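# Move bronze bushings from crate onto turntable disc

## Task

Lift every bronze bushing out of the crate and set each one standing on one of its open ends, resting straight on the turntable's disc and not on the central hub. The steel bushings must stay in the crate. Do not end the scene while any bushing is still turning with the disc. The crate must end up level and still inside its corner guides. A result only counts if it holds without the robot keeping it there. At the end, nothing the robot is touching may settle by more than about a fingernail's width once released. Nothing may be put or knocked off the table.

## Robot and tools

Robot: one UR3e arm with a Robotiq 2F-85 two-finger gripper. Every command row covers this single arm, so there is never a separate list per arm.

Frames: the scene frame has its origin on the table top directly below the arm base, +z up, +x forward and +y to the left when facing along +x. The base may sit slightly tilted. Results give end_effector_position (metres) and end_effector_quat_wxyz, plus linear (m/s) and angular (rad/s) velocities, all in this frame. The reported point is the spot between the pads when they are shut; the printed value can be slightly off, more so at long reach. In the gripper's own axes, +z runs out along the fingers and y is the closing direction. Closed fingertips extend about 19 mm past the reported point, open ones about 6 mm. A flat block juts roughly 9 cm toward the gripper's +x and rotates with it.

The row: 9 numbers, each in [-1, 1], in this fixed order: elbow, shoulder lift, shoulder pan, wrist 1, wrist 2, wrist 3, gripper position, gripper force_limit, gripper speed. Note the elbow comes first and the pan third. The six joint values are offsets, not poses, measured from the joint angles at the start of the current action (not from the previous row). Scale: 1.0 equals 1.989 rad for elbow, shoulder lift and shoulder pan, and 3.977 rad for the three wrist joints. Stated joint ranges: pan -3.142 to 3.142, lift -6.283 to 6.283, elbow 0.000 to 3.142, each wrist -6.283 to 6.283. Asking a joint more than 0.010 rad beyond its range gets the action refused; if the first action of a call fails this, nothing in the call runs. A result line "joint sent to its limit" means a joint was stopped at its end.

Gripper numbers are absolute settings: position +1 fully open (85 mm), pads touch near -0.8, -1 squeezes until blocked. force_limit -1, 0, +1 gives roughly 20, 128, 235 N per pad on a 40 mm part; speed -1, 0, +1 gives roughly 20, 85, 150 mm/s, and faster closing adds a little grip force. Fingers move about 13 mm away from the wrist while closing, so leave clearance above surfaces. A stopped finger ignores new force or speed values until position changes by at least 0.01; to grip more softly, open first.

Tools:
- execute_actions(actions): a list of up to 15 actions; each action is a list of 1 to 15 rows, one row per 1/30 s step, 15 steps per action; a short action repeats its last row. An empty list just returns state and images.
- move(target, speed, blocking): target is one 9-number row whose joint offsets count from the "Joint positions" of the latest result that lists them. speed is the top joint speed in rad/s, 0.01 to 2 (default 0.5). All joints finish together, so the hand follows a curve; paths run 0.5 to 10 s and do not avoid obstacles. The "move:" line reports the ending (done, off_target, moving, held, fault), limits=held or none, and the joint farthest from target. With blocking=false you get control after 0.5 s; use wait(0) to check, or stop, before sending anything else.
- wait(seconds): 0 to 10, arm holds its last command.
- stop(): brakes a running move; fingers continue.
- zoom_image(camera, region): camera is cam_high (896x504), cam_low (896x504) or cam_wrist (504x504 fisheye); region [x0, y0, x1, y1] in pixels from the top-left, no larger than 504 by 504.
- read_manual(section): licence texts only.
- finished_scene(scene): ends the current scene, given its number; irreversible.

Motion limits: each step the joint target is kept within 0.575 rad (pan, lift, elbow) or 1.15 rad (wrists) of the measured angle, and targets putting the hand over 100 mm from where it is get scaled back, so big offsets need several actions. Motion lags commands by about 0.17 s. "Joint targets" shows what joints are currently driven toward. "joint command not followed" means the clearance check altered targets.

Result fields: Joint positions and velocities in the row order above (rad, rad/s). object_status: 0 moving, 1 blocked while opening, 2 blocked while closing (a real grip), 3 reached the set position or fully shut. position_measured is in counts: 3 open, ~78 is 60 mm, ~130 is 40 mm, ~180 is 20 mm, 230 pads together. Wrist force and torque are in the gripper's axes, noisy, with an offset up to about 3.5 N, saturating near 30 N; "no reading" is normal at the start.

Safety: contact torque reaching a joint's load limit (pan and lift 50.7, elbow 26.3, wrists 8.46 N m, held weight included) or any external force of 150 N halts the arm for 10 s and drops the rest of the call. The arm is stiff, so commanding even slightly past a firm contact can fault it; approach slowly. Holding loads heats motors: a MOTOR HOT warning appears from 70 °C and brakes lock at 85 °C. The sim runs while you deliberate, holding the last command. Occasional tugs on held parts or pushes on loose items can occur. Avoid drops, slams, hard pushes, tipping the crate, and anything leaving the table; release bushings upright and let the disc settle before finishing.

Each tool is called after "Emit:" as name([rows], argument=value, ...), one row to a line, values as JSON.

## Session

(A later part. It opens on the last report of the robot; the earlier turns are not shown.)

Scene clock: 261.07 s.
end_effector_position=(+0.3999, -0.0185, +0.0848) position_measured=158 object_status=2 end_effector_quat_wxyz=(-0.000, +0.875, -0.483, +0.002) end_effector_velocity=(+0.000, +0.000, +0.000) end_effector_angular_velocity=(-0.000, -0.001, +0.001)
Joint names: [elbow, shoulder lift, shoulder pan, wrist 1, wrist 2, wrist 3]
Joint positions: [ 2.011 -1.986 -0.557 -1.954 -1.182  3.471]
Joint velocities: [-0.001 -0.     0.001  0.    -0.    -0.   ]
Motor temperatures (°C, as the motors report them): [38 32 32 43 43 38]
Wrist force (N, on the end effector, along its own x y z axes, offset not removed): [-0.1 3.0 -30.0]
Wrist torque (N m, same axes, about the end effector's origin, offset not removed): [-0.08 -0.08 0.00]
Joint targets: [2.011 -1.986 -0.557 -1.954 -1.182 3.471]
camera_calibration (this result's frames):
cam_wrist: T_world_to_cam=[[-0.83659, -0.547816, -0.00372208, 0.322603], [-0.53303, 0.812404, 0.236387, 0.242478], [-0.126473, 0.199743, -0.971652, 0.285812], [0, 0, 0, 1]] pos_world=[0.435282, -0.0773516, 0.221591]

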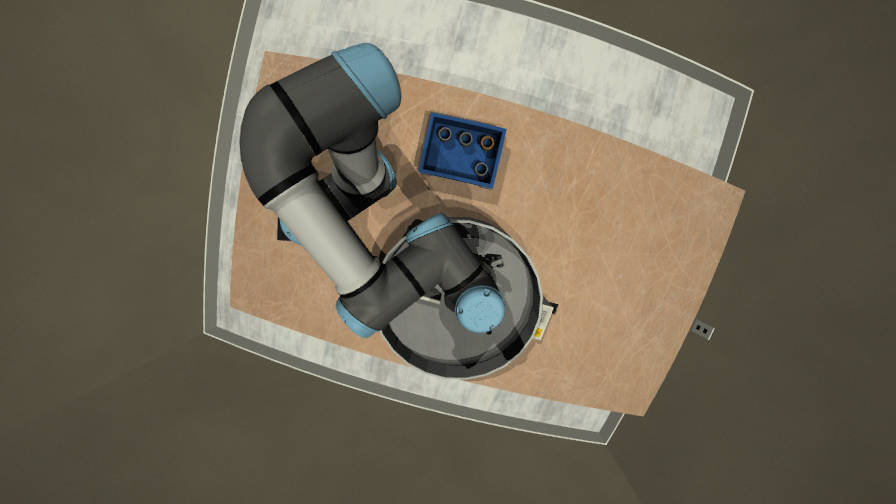

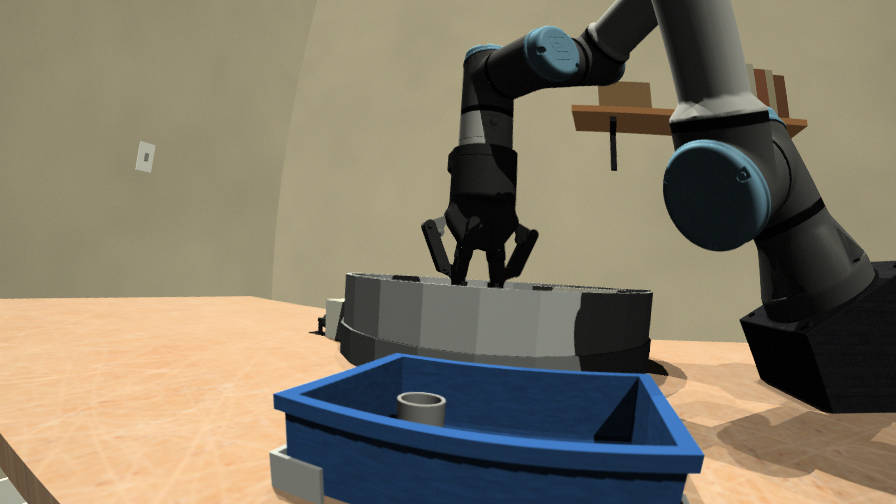

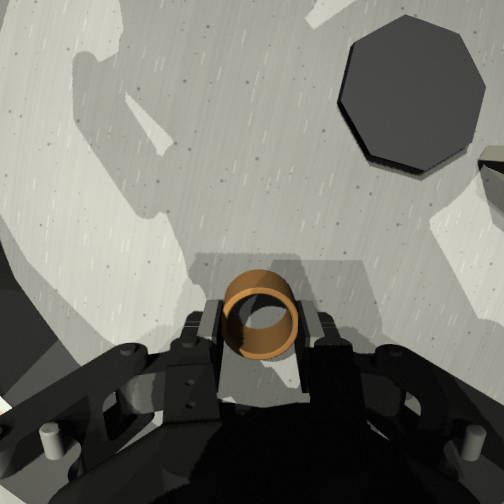

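Emit:
execute_actions([
  [[-0.003,-0.001,-0.002,0.0025,0,0,-1,0.2,0]],
  [[0,0,0,0,0,0,0.1,0,0]],
])

Emit:
move(target=[-0.2,-0.08,-0.1,0.17,0.016,0,0.1,0,0])

Scene clock: 265.73 s.
end_effector_position=(+0.3999, -0.0193, +0.0862) position_measured=117 object_status=0 end_effector_quat_wxyz=(+0.000, +0.874, -0.485, +0.001) end_effector_velocity=(+0.000, -0.001, +0.000) end_effector_angular_velocity=(-0.002, -0.000, -0.002)
Joint names: [elbow, shoulder lift, shoulder pan, wrist 1, wrist 2, wrist 3]
Joint positions: [ 2.005 -1.987 -0.561 -1.945 -1.182  3.471]
Joint velocities: [-0.001 -0.    -0.002  0.    -0.     0.   ]
Motor temperatures (°C, as the motors report them): [38 32 32 43 43 38]
Wrist force (N, on the end effector, along its own x y z axes, offset not removed): [0.9 1.8 1.1]
Wrist torque (N m, same axes, about the end effector's origin, offset not removed): [0.22 -0.20 0.05]
Joint targets: [2.005 -1.987 -0.561 -1.945 -1.182 3.471]
camera_calibration (this result's frames):
cam_wrist: T_world_to_cam=[[-0.838887, -0.544301, -0.00228441, 0.323029], [-0.529321, 0.814808, 0.236447, 0.241362], [-0.126837, 0.199561, -0.971642, 0.287444], [0, 0, 0, 1]] pos_world=[0.435202, -0.078201, 0.222962]

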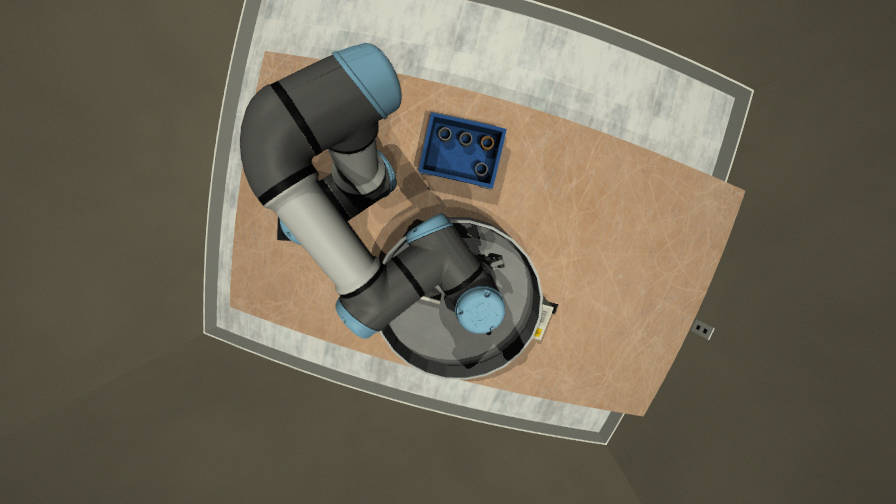

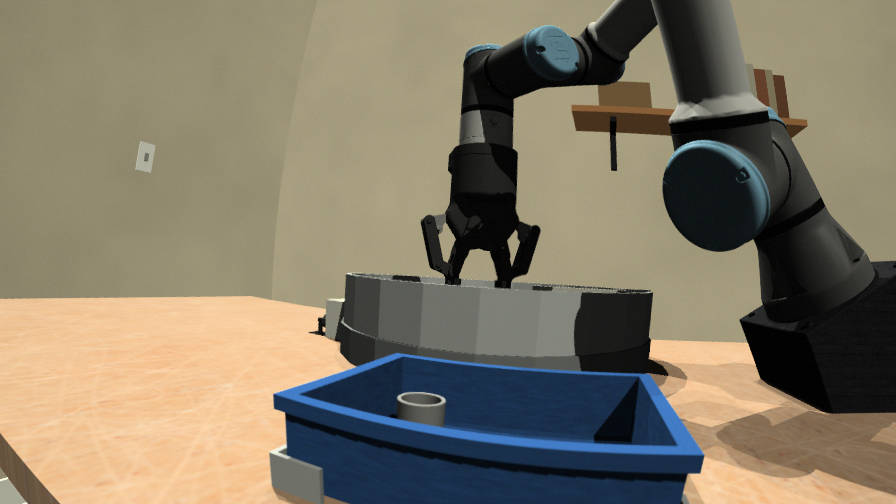

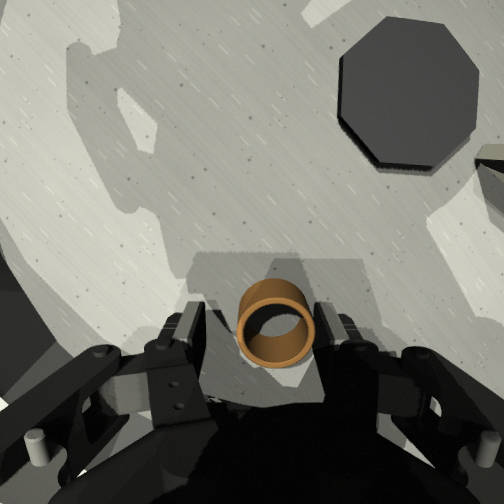

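Scene clock: 267.73 s.
end_effector_position=(+0.3958, -0.0021, +0.1832) position_measured=117 object_status=3 end_effector_quat_wxyz=(-0.005, +0.815, -0.579, -0.013) end_effector_velocity=(-0.000, +0.000, +0.000) end_effector_angular_velocity=(+0.001, +0.001, -0.000)
Joint names: [elbow, shoulder lift, shoulder pan, wrist 1, wrist 2, wrist 3]
Joint positions: [ 1.608 -2.146 -0.76  -1.269 -1.118  3.471]
Joint velocities: [-0.    -0.001  0.     0.002  0.    -0.   ]
Motor temperatures (°C, as the motors report them): [38 32 32 43 43 38]
Wrist force (N, on the end effector, along its own x y z axes, offset not removed): [1.0 1.2 -0.1]
Wrist torque (N m, same axes, about the end effector's origin, offset not removed): [0.15 -0.20 0.01]
Joint targets: [1.608 -2.147 -0.760 -1.268 -1.118 3.471]
move: done; limits=none; farthest joint: the elbow, 0.001 radians from its target (0.398 radians at the start)
camera_calibration (this result's frames):
cam_wrist: T_world_to_cam=[[-0.938191, -0.346082, 0.00491443, 0.367619], [-0.332407, 0.904895, 0.26584, 0.119114], [-0.0964493, 0.247775, -0.964005, 0.364474], [0, 0, 0, 1]] pos_world=[0.419645, -0.0708668, 0.317883]

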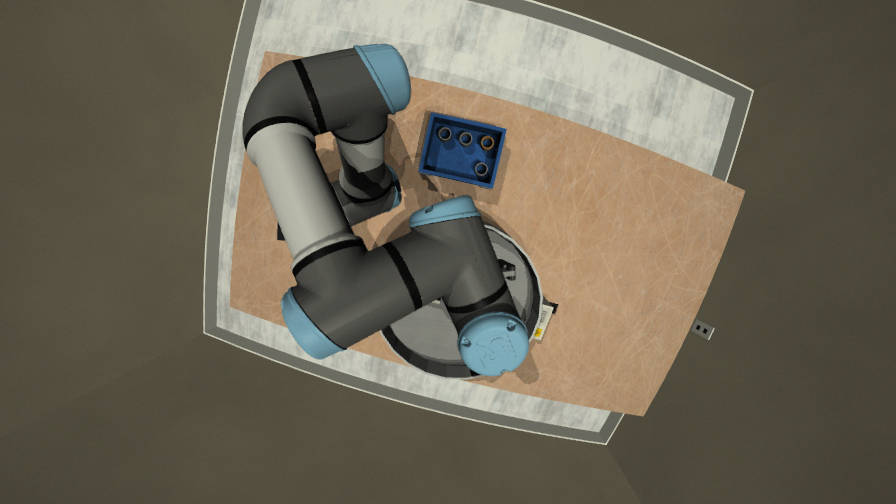

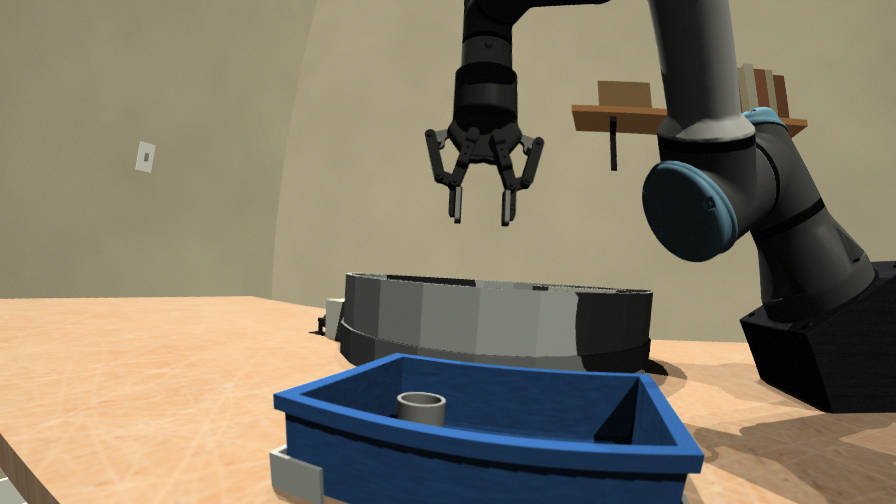

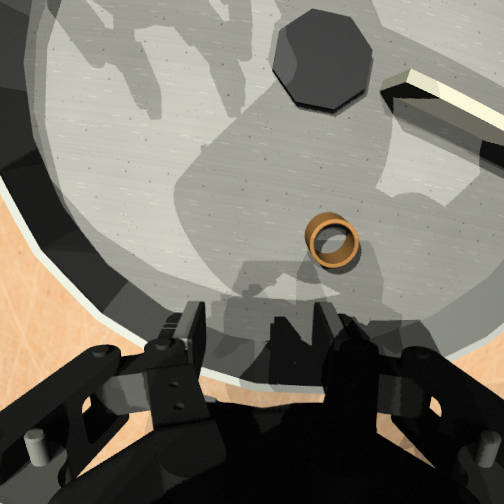

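Emit:
move(target=[0.072,-0.015,0.6596,-0.0968,-0.1441,0,0,0,0], speed=1)

Emit:
move(target=[-0.1059,0.2526,0.1,-0.0657,-0.0237,0.0445,0,0,0], speed=0.8)

Scene clock: 281.27 s.
end_effector_position=(+0.3017, +0.1940, +0.2215) position_measured=128 object_status=3 end_effector_quat_wxyz=(+0.000, +1.000, -0.002, +0.001) end_effector_velocity=(+0.000, +0.001, +0.001) end_effector_angular_velocity=(+0.001, -0.002, +0.002)
Joint names: [elbow, shoulder lift, shoulder pan, wrist 1, wrist 2, wrist 3]
Joint positions: [ 1.751 -2.176  0.552 -1.654 -1.691  3.471]
Joint velocities: [-0.001  0.     0.003 -0.001 -0.001  0.   ]
Motor temperatures (°C, as the motors report them): [38 32 32 43 43 38]
Wrist force (N, on the end effector, along its own x y z axes, offset not removed): [0.4 0.8 0.0]
Wrist torque (N m, same axes, about the end effector's origin, offset not removed): [0.10 -0.09 0.05]
Joint targets: [1.751 -2.176 0.552 -1.654 -1.692 3.471]
move: done; limits=none; farthest joint: the shoulder pan, 0.000 radians from its target (1.312 radians at the start)
camera_calibration (this result's frames):
cam_wrist: T_world_to_cam=[[0.014969, -0.999887, -0.00109395, 0.187603], [-0.971308, -0.0148008, 0.237366, 0.277679], [-0.237355, -0.00249056, -0.97142, 0.436355], [0, 0, 0, 1]] pos_world=[0.370475, 0.192778, 0.358177]

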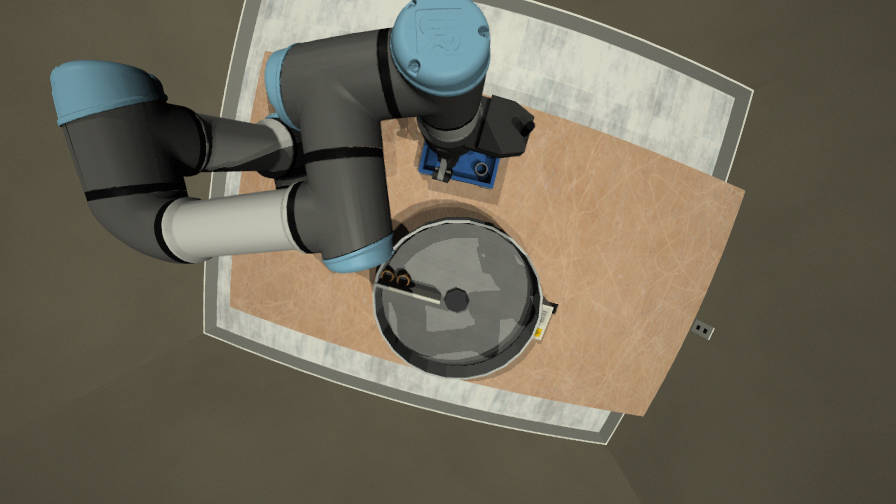

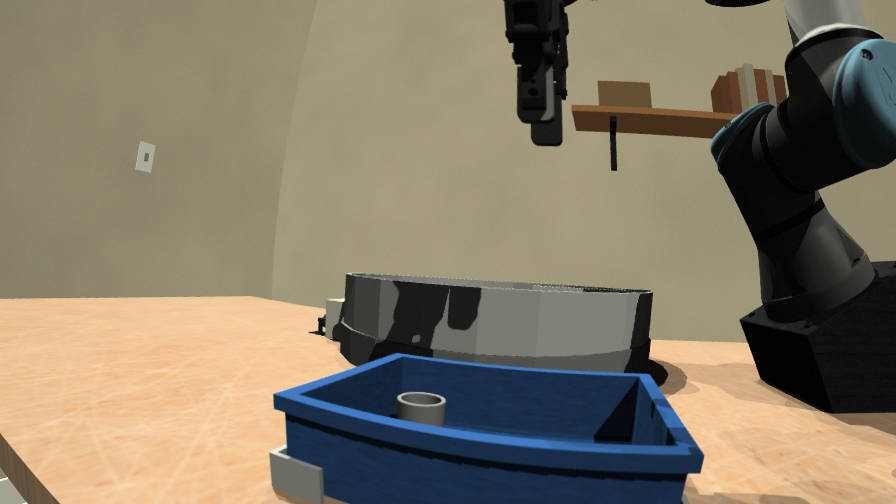

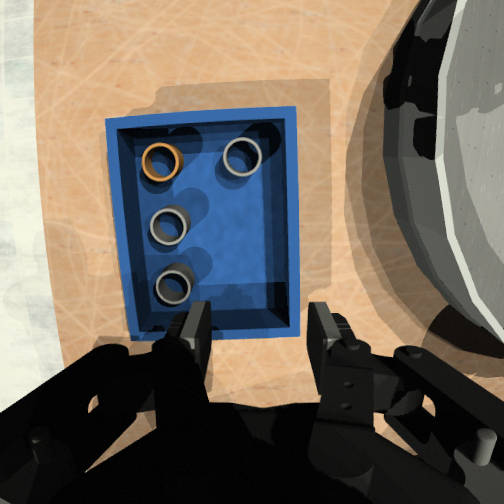

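Scene clock: 282.63 s.
end_effector_position=(+0.3577, +0.2728, +0.1615) position_measured=128 object_status=3 end_effector_quat_wxyz=(+0.001, +1.000, -0.001, +0.001) end_effector_velocity=(+0.000, +0.001, +0.000) end_effector_angular_velocity=(+0.002, -0.001, +0.001)
Joint names: [elbow, shoulder lift, shoulder pan, wrist 1, wrist 2, wrist 3]
Joint positions: [ 1.54  -1.674  0.75  -1.915 -1.786  3.647]
Joint velocities: [-0.002  0.002  0.003 -0.001 -0.     0.001]
Motor temperatures (°C, as the motors report them): [38 32 32 43 43 38]
Wrist force (N, on the end effector, along its own x y z axes, offset not removed): [0.8 1.7 0.6]
Wrist torque (N m, same axes, about the end effector's origin, offset not removed): [0.25 -0.14 -0.01]
Joint targets: [1.540 -1.674 0.750 -1.915 -1.786 3.647]
move: done; limits=none; farthest joint: the shoulder pan, 0.001 radians from its target (0.199 radians at the start)
camera_calibration (this result's frames):
cam_wrist: T_world_to_cam=[[0.0157054, -0.999876, -0.000935867, 0.265176], [-0.971151, -0.015477, 0.237963, 0.347528], [-0.237948, -0.00282845, -0.971274, 0.391919], [0, 0, 0, 1]] pos_world=[0.426594, 0.271631, 0.29821]

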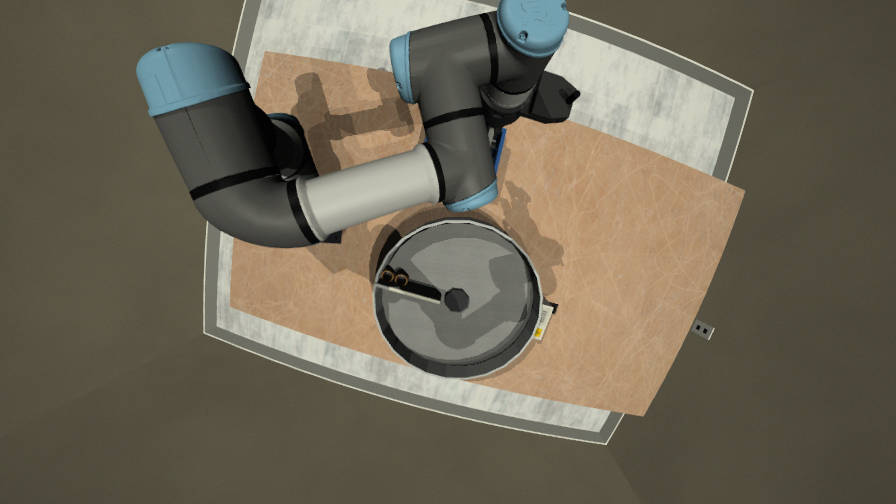

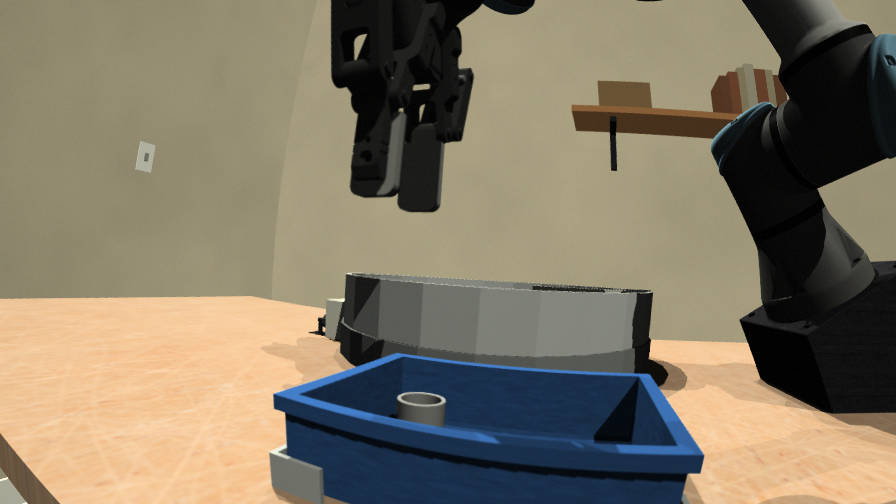

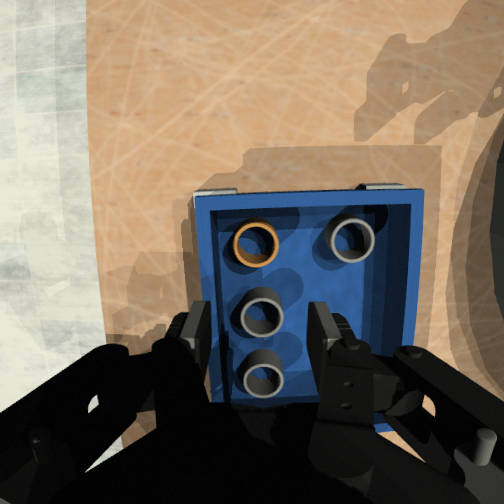

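Emit:
move(target=[0.101,0.0919,-0.0244,-0.0992,0.0074,-0.0142,0,0,0], speed=0.3)

Scene clock: 290.93 s.
end_effector_position=(+0.3581, +0.2807, +0.0689) position_measured=128 object_status=3 end_effector_quat_wxyz=(-0.003, +1.000, +0.005, -0.000) end_effector_velocity=(+0.000, -0.001, -0.001) end_effector_angular_velocity=(-0.001, +0.000, -0.002)
Joint names: [elbow, shoulder lift, shoulder pan, wrist 1, wrist 2, wrist 3]
Joint positions: [ 1.741 -1.492  0.702 -2.309 -1.756  3.591]
Joint velocities: [ 0.002  0.001 -0.002 -0.003 -0.    -0.   ]
Motor temperatures (°C, as the motors report them): [38 32 32 43 43 38]
Wrist force (N, on the end effector, along its own x y z axes, offset not removed): [1.4 2.1 -0.4]
Wrist torque (N m, same axes, about the end effector's origin, offset not removed): [0.31 -0.23 -0.01]
Joint targets: [1.741 -1.491 0.702 -2.309 -1.756 3.591]
move: done; limits=none; farthest joint: the shoulder pan, 0.000 radians from its target (0.049 radians at the start)
camera_calibration (this result's frames):
cam_wrist: T_world_to_cam=[[0.0278897, -0.999578, -0.00806169, 0.269071], [-0.970589, -0.0290083, 0.238987, 0.373633], [-0.23912, 0.00115931, -0.970989, 0.301319], [0, 0, 0, 1]] pos_world=[0.427192, 0.279446, 0.205453]

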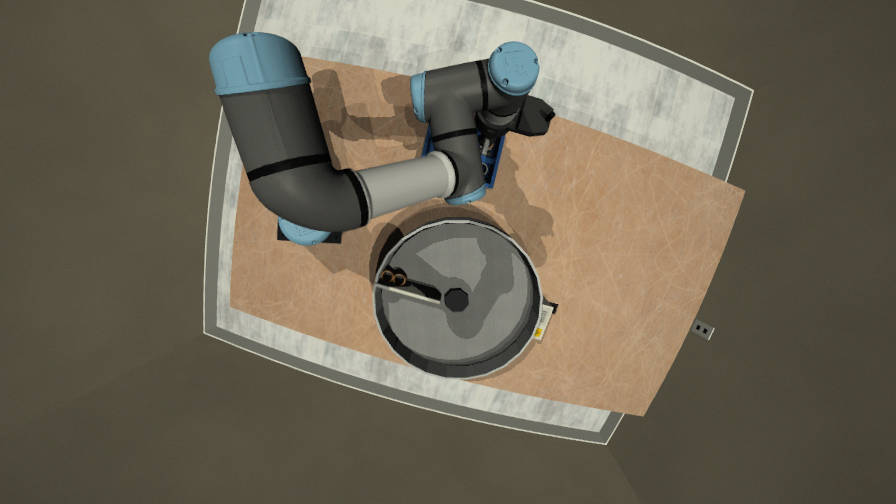

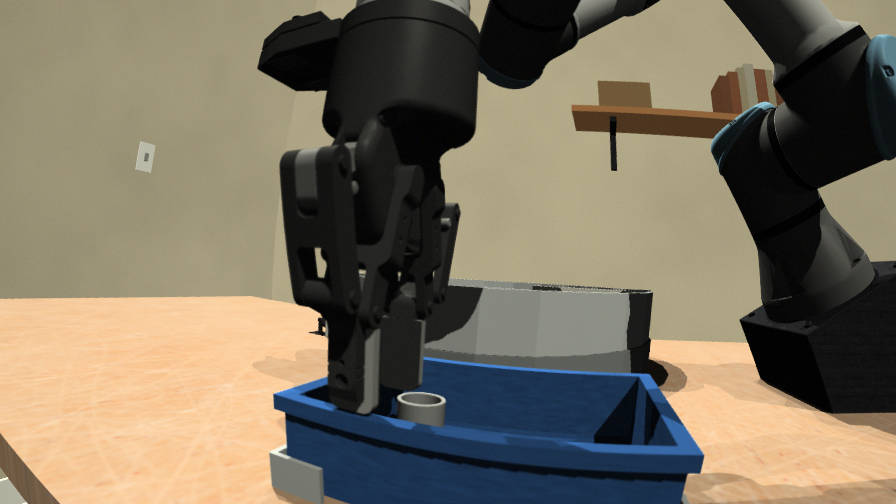

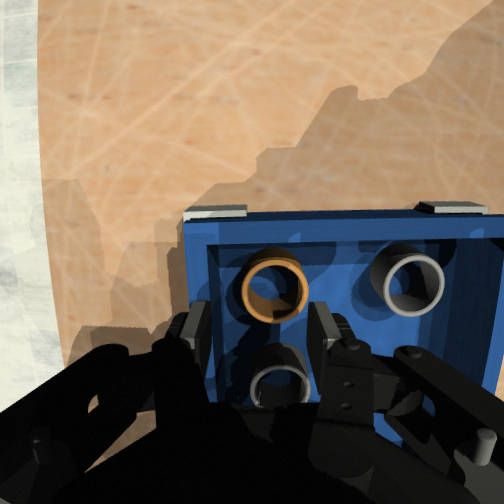

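Emit:
move(target=[-0.008,0.005,-0.007,0.002,0,0,0,0,0], speed=0.1)

Scene clock: 298.33 s.
end_effector_position=(+0.3636, +0.2773, +0.0669) position_measured=128 object_status=3 end_effector_quat_wxyz=(+0.001, +1.000, -0.001, -0.000) end_effector_velocity=(+0.001, -0.001, -0.000) end_effector_angular_velocity=(-0.001, +0.001, -0.002)
Joint names: [elbow, shoulder lift, shoulder pan, wrist 1, wrist 2, wrist 3]
Joint positions: [ 1.725 -1.482  0.688 -2.301 -1.756  3.591]
Joint velocities: [-0.002  0.002 -0.002  0.001  0.     0.   ]
Motor temperatures (°C, as the motors report them): [38 32 32 43 43 38]
Wrist force (N, on the end effector, along its own x y z axes, offset not removed): [-5.3 -0.9 -24.5]
Wrist torque (N m, same axes, about the end effector's origin, offset not removed): [0.79 -0.20 -0.15]
Joint targets: [1.725 -1.482 0.688 -2.301 -1.756 3.591]
move: done; limits=none; farthest joint: the shoulder pan, 0.000 radians from its target (0.014 radians at the start)
camera_calibration (this result's frames):
cam_wrist: T_world_to_cam=[[0.0163595, -0.999866, -0.000803948, 0.269299], [-0.970692, -0.016075, 0.239788, 0.375745], [-0.239769, -0.00314244, -0.970825, 0.302116], [0, 0, 0, 1]] pos_world=[0.432766, 0.276252, 0.203419]

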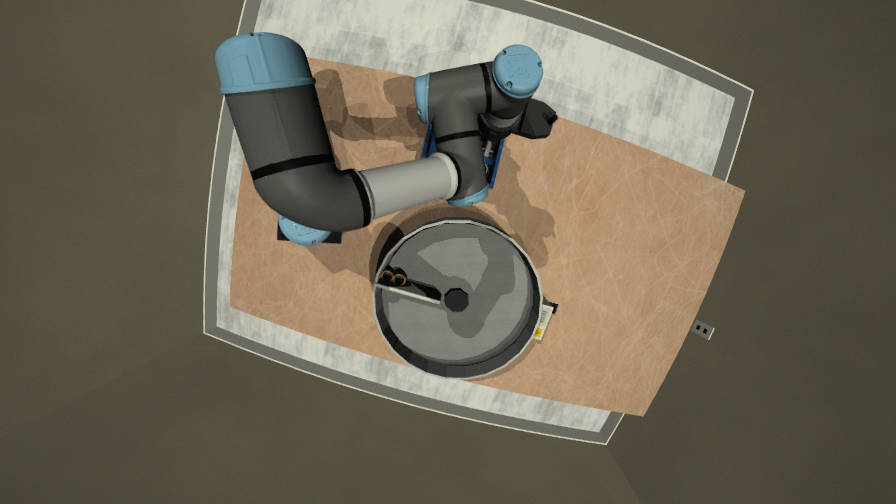

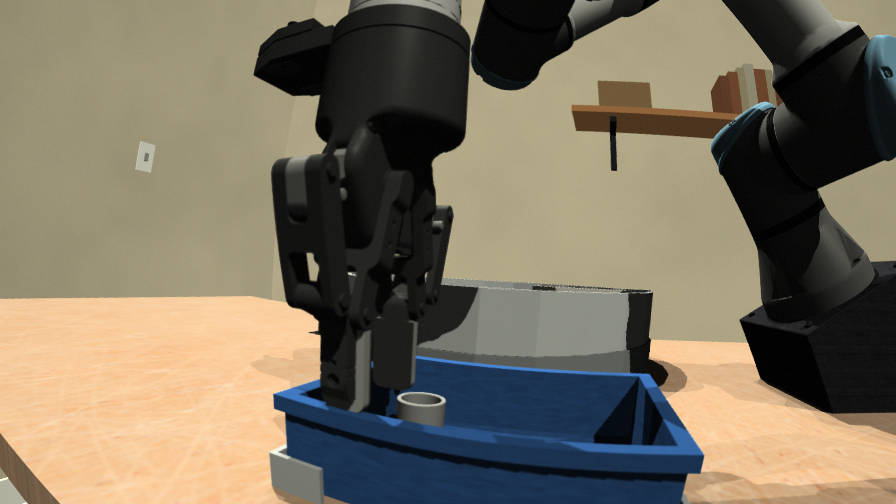

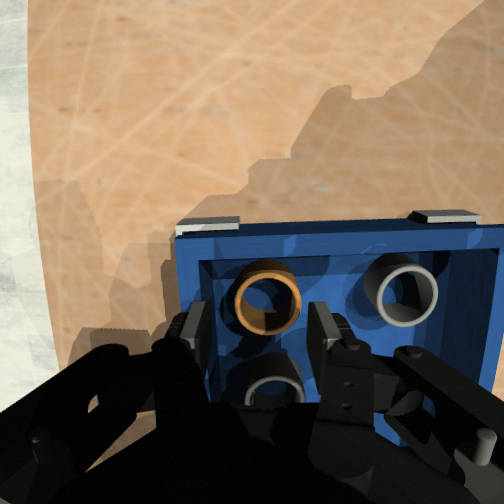

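Emit:
execute_actions([
  [[-0.004,-0.004,0,0.004,0,0,0,0,0]],
  [[0,0,-0.008,0,0,0,0,0,0]],
  [[0,0,0,0,0,0,0,0,0]],
])

Scene clock: 302.20 s.
end_effector_position=(+0.3682, +0.2717, +0.0685) position_measured=128 object_status=3 end_effector_quat_wxyz=(+0.004, +1.000, -0.008, +0.000) end_effector_velocity=(+0.000, -0.000, +0.000) end_effector_angular_velocity=(-0.000, -0.000, -0.000)
Joint names: [elbow, shoulder lift, shoulder pan, wrist 1, wrist 2, wrist 3]
Joint positions: [ 1.718 -1.49   0.672 -2.286 -1.756  3.591]
Joint velocities: [-0. -0. -0.  0. -0.  0.]
Motor temperatures (°C, as the motors report them): [38 32 32 43 43 38]
Wrist force (N, on the end effector, along its own x y z axes, offset not removed): [1.3 1.1 0.8]
Wrist torque (N m, same axes, about the end effector's origin, offset not removed): [0.14 -0.23 0.01]
Joint targets: [1.718 -1.490 0.672 -2.286 -1.756 3.591]
camera_calibration (this result's frames):
cam_wrist: T_world_to_cam=[[0.00258471, -0.999972, 0.00699901, 0.268128], [-0.971007, -0.000836689, 0.239049, 0.37576], [-0.239037, -0.00741396, -0.970982, 0.30573], [0, 0, 0, 1]] pos_world=[0.437254, 0.270702, 0.205157]

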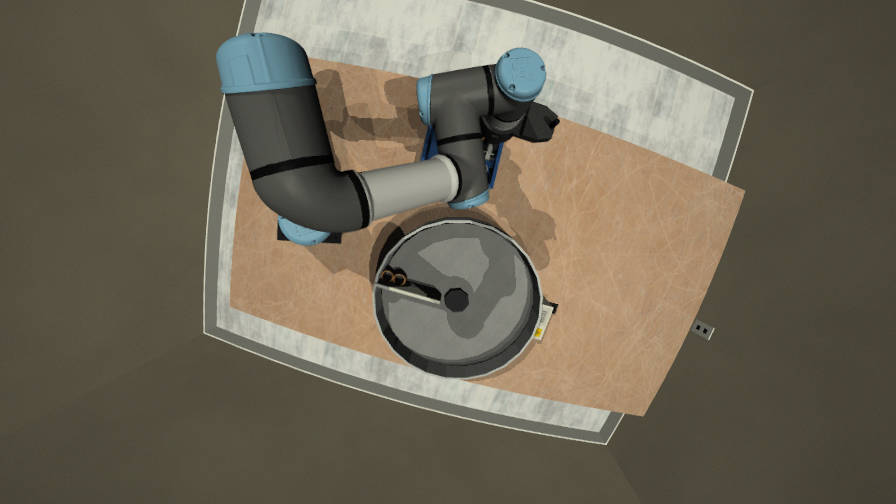

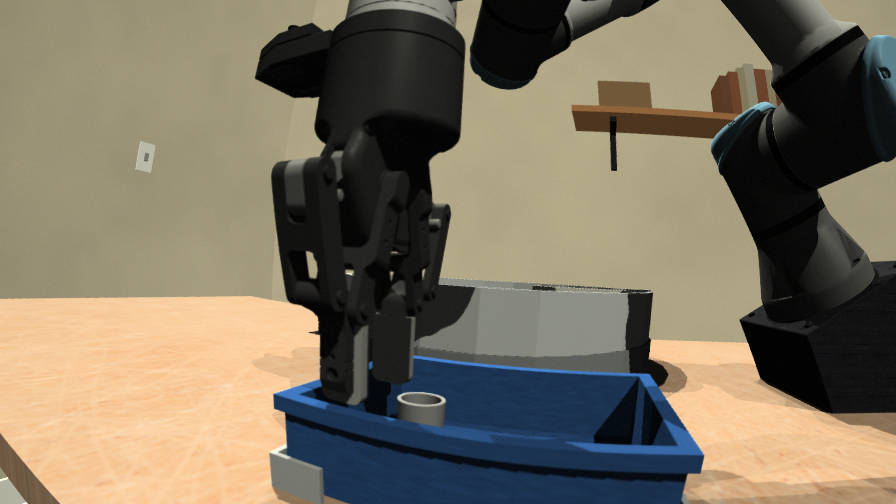

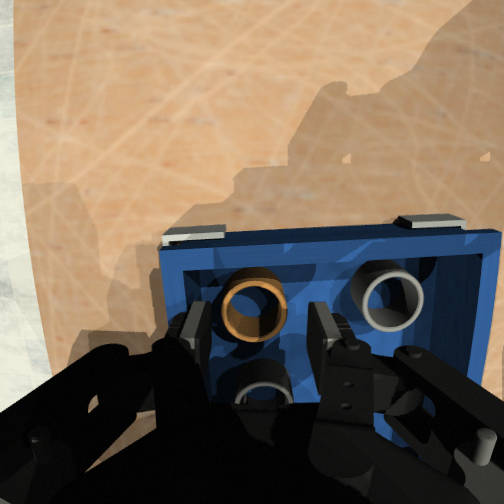

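Emit:
move(target=[0.0236,0.0415,-0.0062,-0.0338,0.0025,-0.0063,0,0,0], speed=0.04)

Scene clock: 318.53 s.
end_effector_position=(+0.3706, +0.2762, +0.0604) position_measured=128 object_status=3 end_effector_quat_wxyz=(-0.003, +1.000, -0.005, +0.005) end_effector_velocity=(-0.000, +0.001, +0.000) end_effector_angular_velocity=(+0.001, -0.000, +0.002)
Joint names: [elbow, shoulder lift, shoulder pan, wrist 1, wrist 2, wrist 3]
Joint positions: [ 1.73  -1.464  0.67  -2.34  -1.746  3.581]
Joint velocities: [ 0.    -0.     0.002  0.    -0.    -0.   ]
Motor temperatures (°C, as the motors report them): [38 32 32 43 43 38]
Wrist force (N, on the end effector, along its own x y z axes, offset not removed): [-2.1 4.9 -19.3]
Wrist torque (N m, same axes, about the end effector's origin, offset not removed): [0.69 -0.24 -0.05]
Joint targets: [1.730 -1.463 0.670 -2.340 -1.746 3.581]
FORCE FAULT: contact force on the arm reached its limit, and the arm stopped for 10 seconds. The contact can be on any part of the arm, not only on its tool. That time counts as 20 of the actions that you can send in this scene. The arm's remaining commands of this call were not run. The arm holds still and accepts commands again. Move the arm away from the contact; if what it grips holds it there, let go first. Pushing or pulling that hard again can fault the arm again.
move: fault; limits=none; farthest joint: the wrist 1, 0.081 radians from its target (0.135 radians at the start)
camera_calibration (this result's frames):
cam_wrist: T_world_to_cam=[[0.00792171, -0.999942, -0.00733573, 0.271582], [-0.97343, -0.00939014, 0.228794, 0.383921], [-0.228849, 0.00532838, -0.973447, 0.291256], [0, 0, 0, 1]] pos_world=[0.438223, 0.273619, 0.197676]

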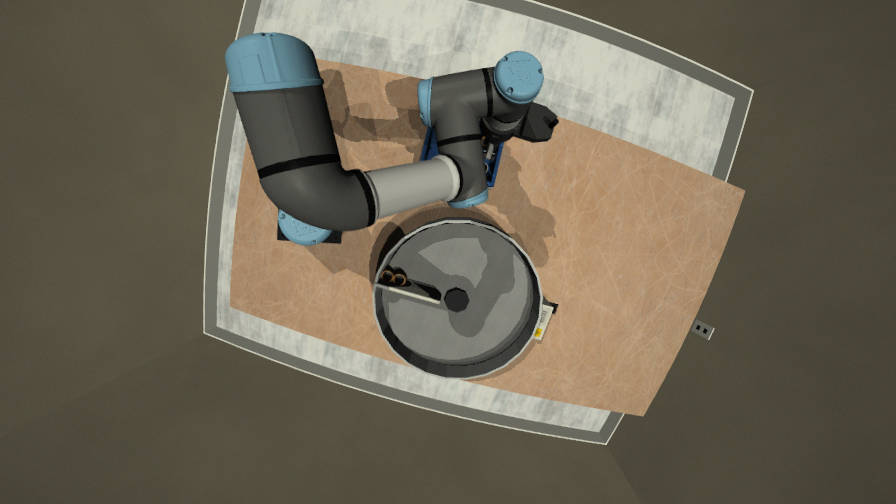

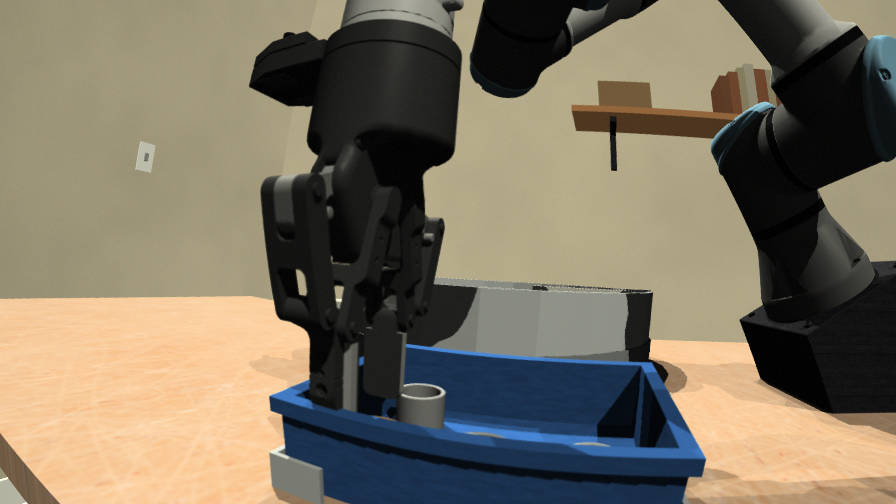

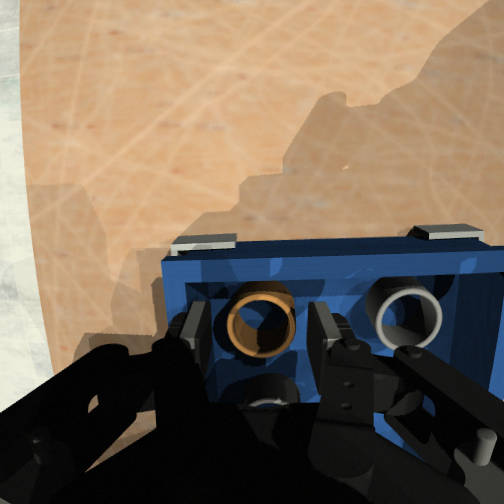

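Emit:
move(target=[0.0,-0.02,0,0.018,0,0,0,0,0], speed=0.1)

Emit:
zoom_image(camera="cam_low", region=[230, 250, 730, 504])

Scene clock: 332.23 s.
end_effector_position=(+0.3617, +0.2704, +0.0691) position_measured=128 object_status=3 end_effector_quat_wxyz=(+0.004, +1.000, -0.002, -0.009) end_effector_velocity=(-0.001, +0.000, +0.000) end_effector_angular_velocity=(+0.000, +0.001, +0.001)
Joint names: [elbow, shoulder lift, shoulder pan, wrist 1, wrist 2, wrist 3]
Joint positions: [ 1.73  -1.504  0.67  -2.268 -1.746  3.581]
Joint velocities: [ 0.    -0.001  0.001  0.002  0.     0.   ]
Motor temperatures (°C, as the motors report them): [38 32 32 43 43 38]
Wrist force (N, on the end effector, along its own x y z axes, offset not removed): [0.3 1.3 0.5]
Wrist torque (N m, same axes, about the end effector's origin, offset not removed): [0.19 -0.08 0.04]
Joint targets: [1.730 -1.504 0.670 -2.268 -1.746 3.581]
move: done; limits=none; farthest joint: the shoulder pan, 0.000 radians from its target (0.000 radians at the start)
camera_calibration (this result's frames):
cam_wrist: T_world_to_cam=[[0.0134502, -0.999895, 0.00541335, 0.263007], [-0.966492, -0.0116126, 0.256434, 0.369367], [-0.256344, -0.00868105, -0.966547, 0.310988], [0, 0, 0, 1]] pos_world=[0.433172, 0.269968, 0.204443]

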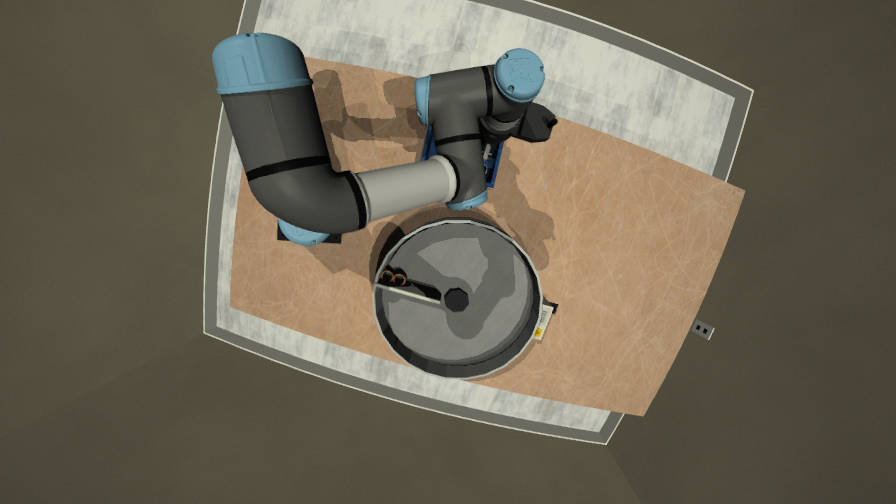

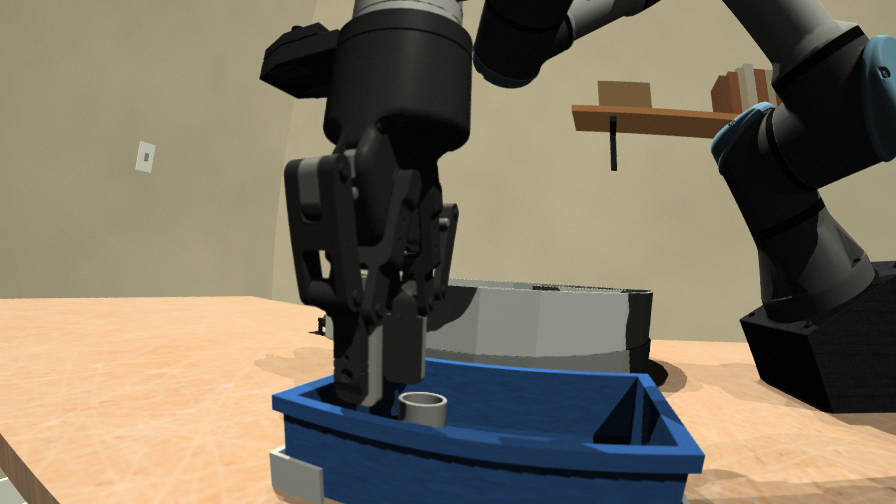

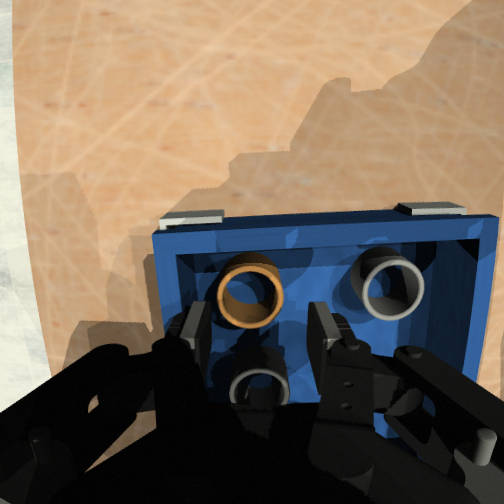

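Region (230, 250, 730, 504) of cam_low's 896x504 image, scaled by 1.008, with more detail than that image has; it fills the top 256 rows of this view, and the rest is white.

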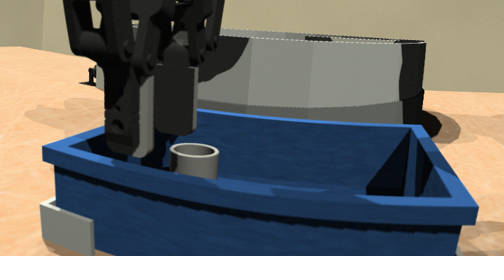

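Emit:
move(target=[0.0055,0.0065,0.004,-0.0103,-0.0025,0.0025,0,0,0], speed=0.1)

Scene clock: 338.47 s.
end_effector_position=(+0.3639, +0.2729, +0.0660) position_measured=128 object_status=3 end_effector_quat_wxyz=(+0.003, +1.000, -0.005, +0.001) end_effector_velocity=(+0.000, -0.001, -0.001) end_effector_angular_velocity=(-0.001, -0.000, -0.002)
Joint names: [elbow, shoulder lift, shoulder pan, wrist 1, wrist 2, wrist 3]
Joint positions: [ 1.741 -1.491  0.678 -2.309 -1.756  3.591]
Joint velocities: [ 0.002  0.    -0.001 -0.002 -0.     0.   ]
Motor temperatures (°C, as the motors report them): [38 32 32 43 43 38]
Wrist force (N, on the end effector, along its own x y z axes, offset not removed): [1.4 1.9 -0.2]
Wrist torque (N m, same axes, about the end effector's origin, offset not removed): [0.28 -0.26 0.04]
Joint targets: [1.741 -1.491 0.678 -2.309 -1.756 3.591]
move: done; limits=none; farthest joint: the shoulder pan, 0.000 radians from its target (0.008 radians at the start)
camera_calibration (this result's frames):
cam_wrist: T_world_to_cam=[[0.00743354, -0.999966, 0.00369963, 0.26783], [-0.971238, -0.00633935, 0.238025, 0.373825], [-0.237993, -0.00536259, -0.971252, 0.30133], [0, 0, 0, 1]] pos_world=[0.432797, 0.271806, 0.202697]

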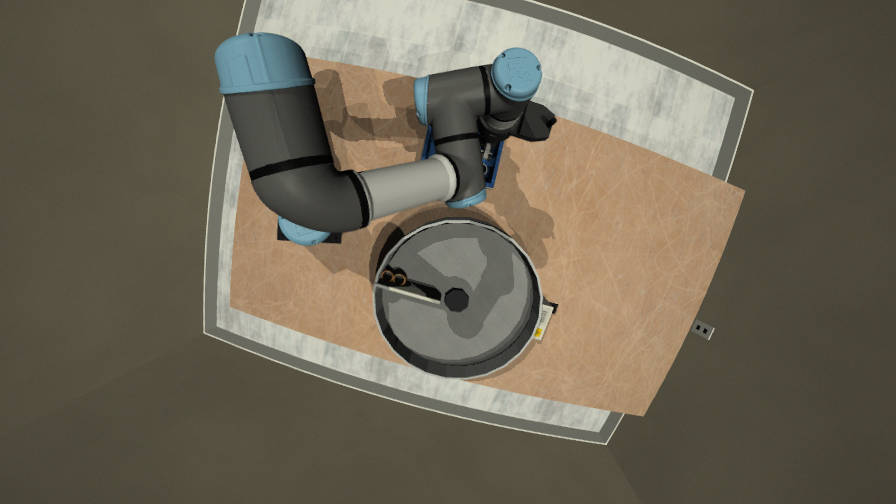

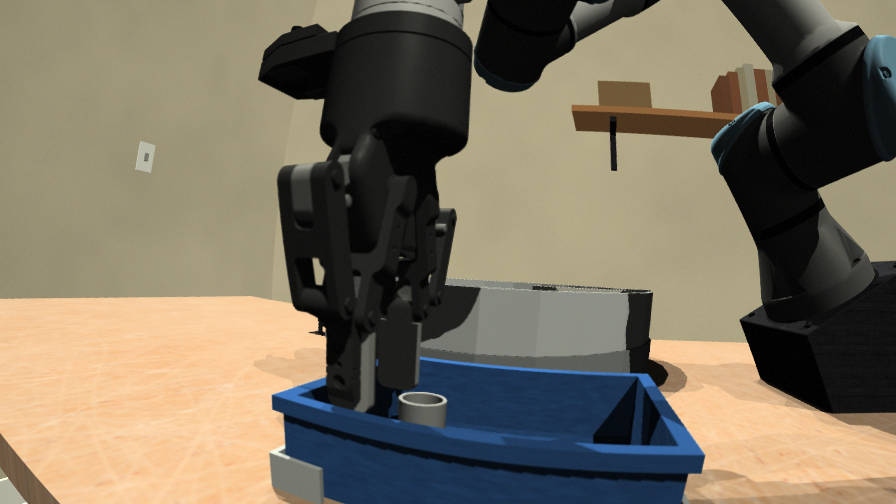

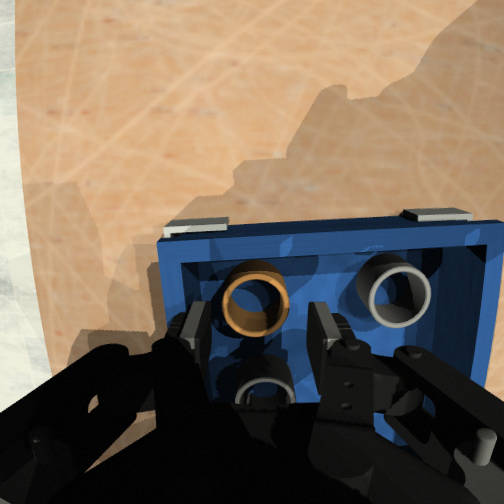

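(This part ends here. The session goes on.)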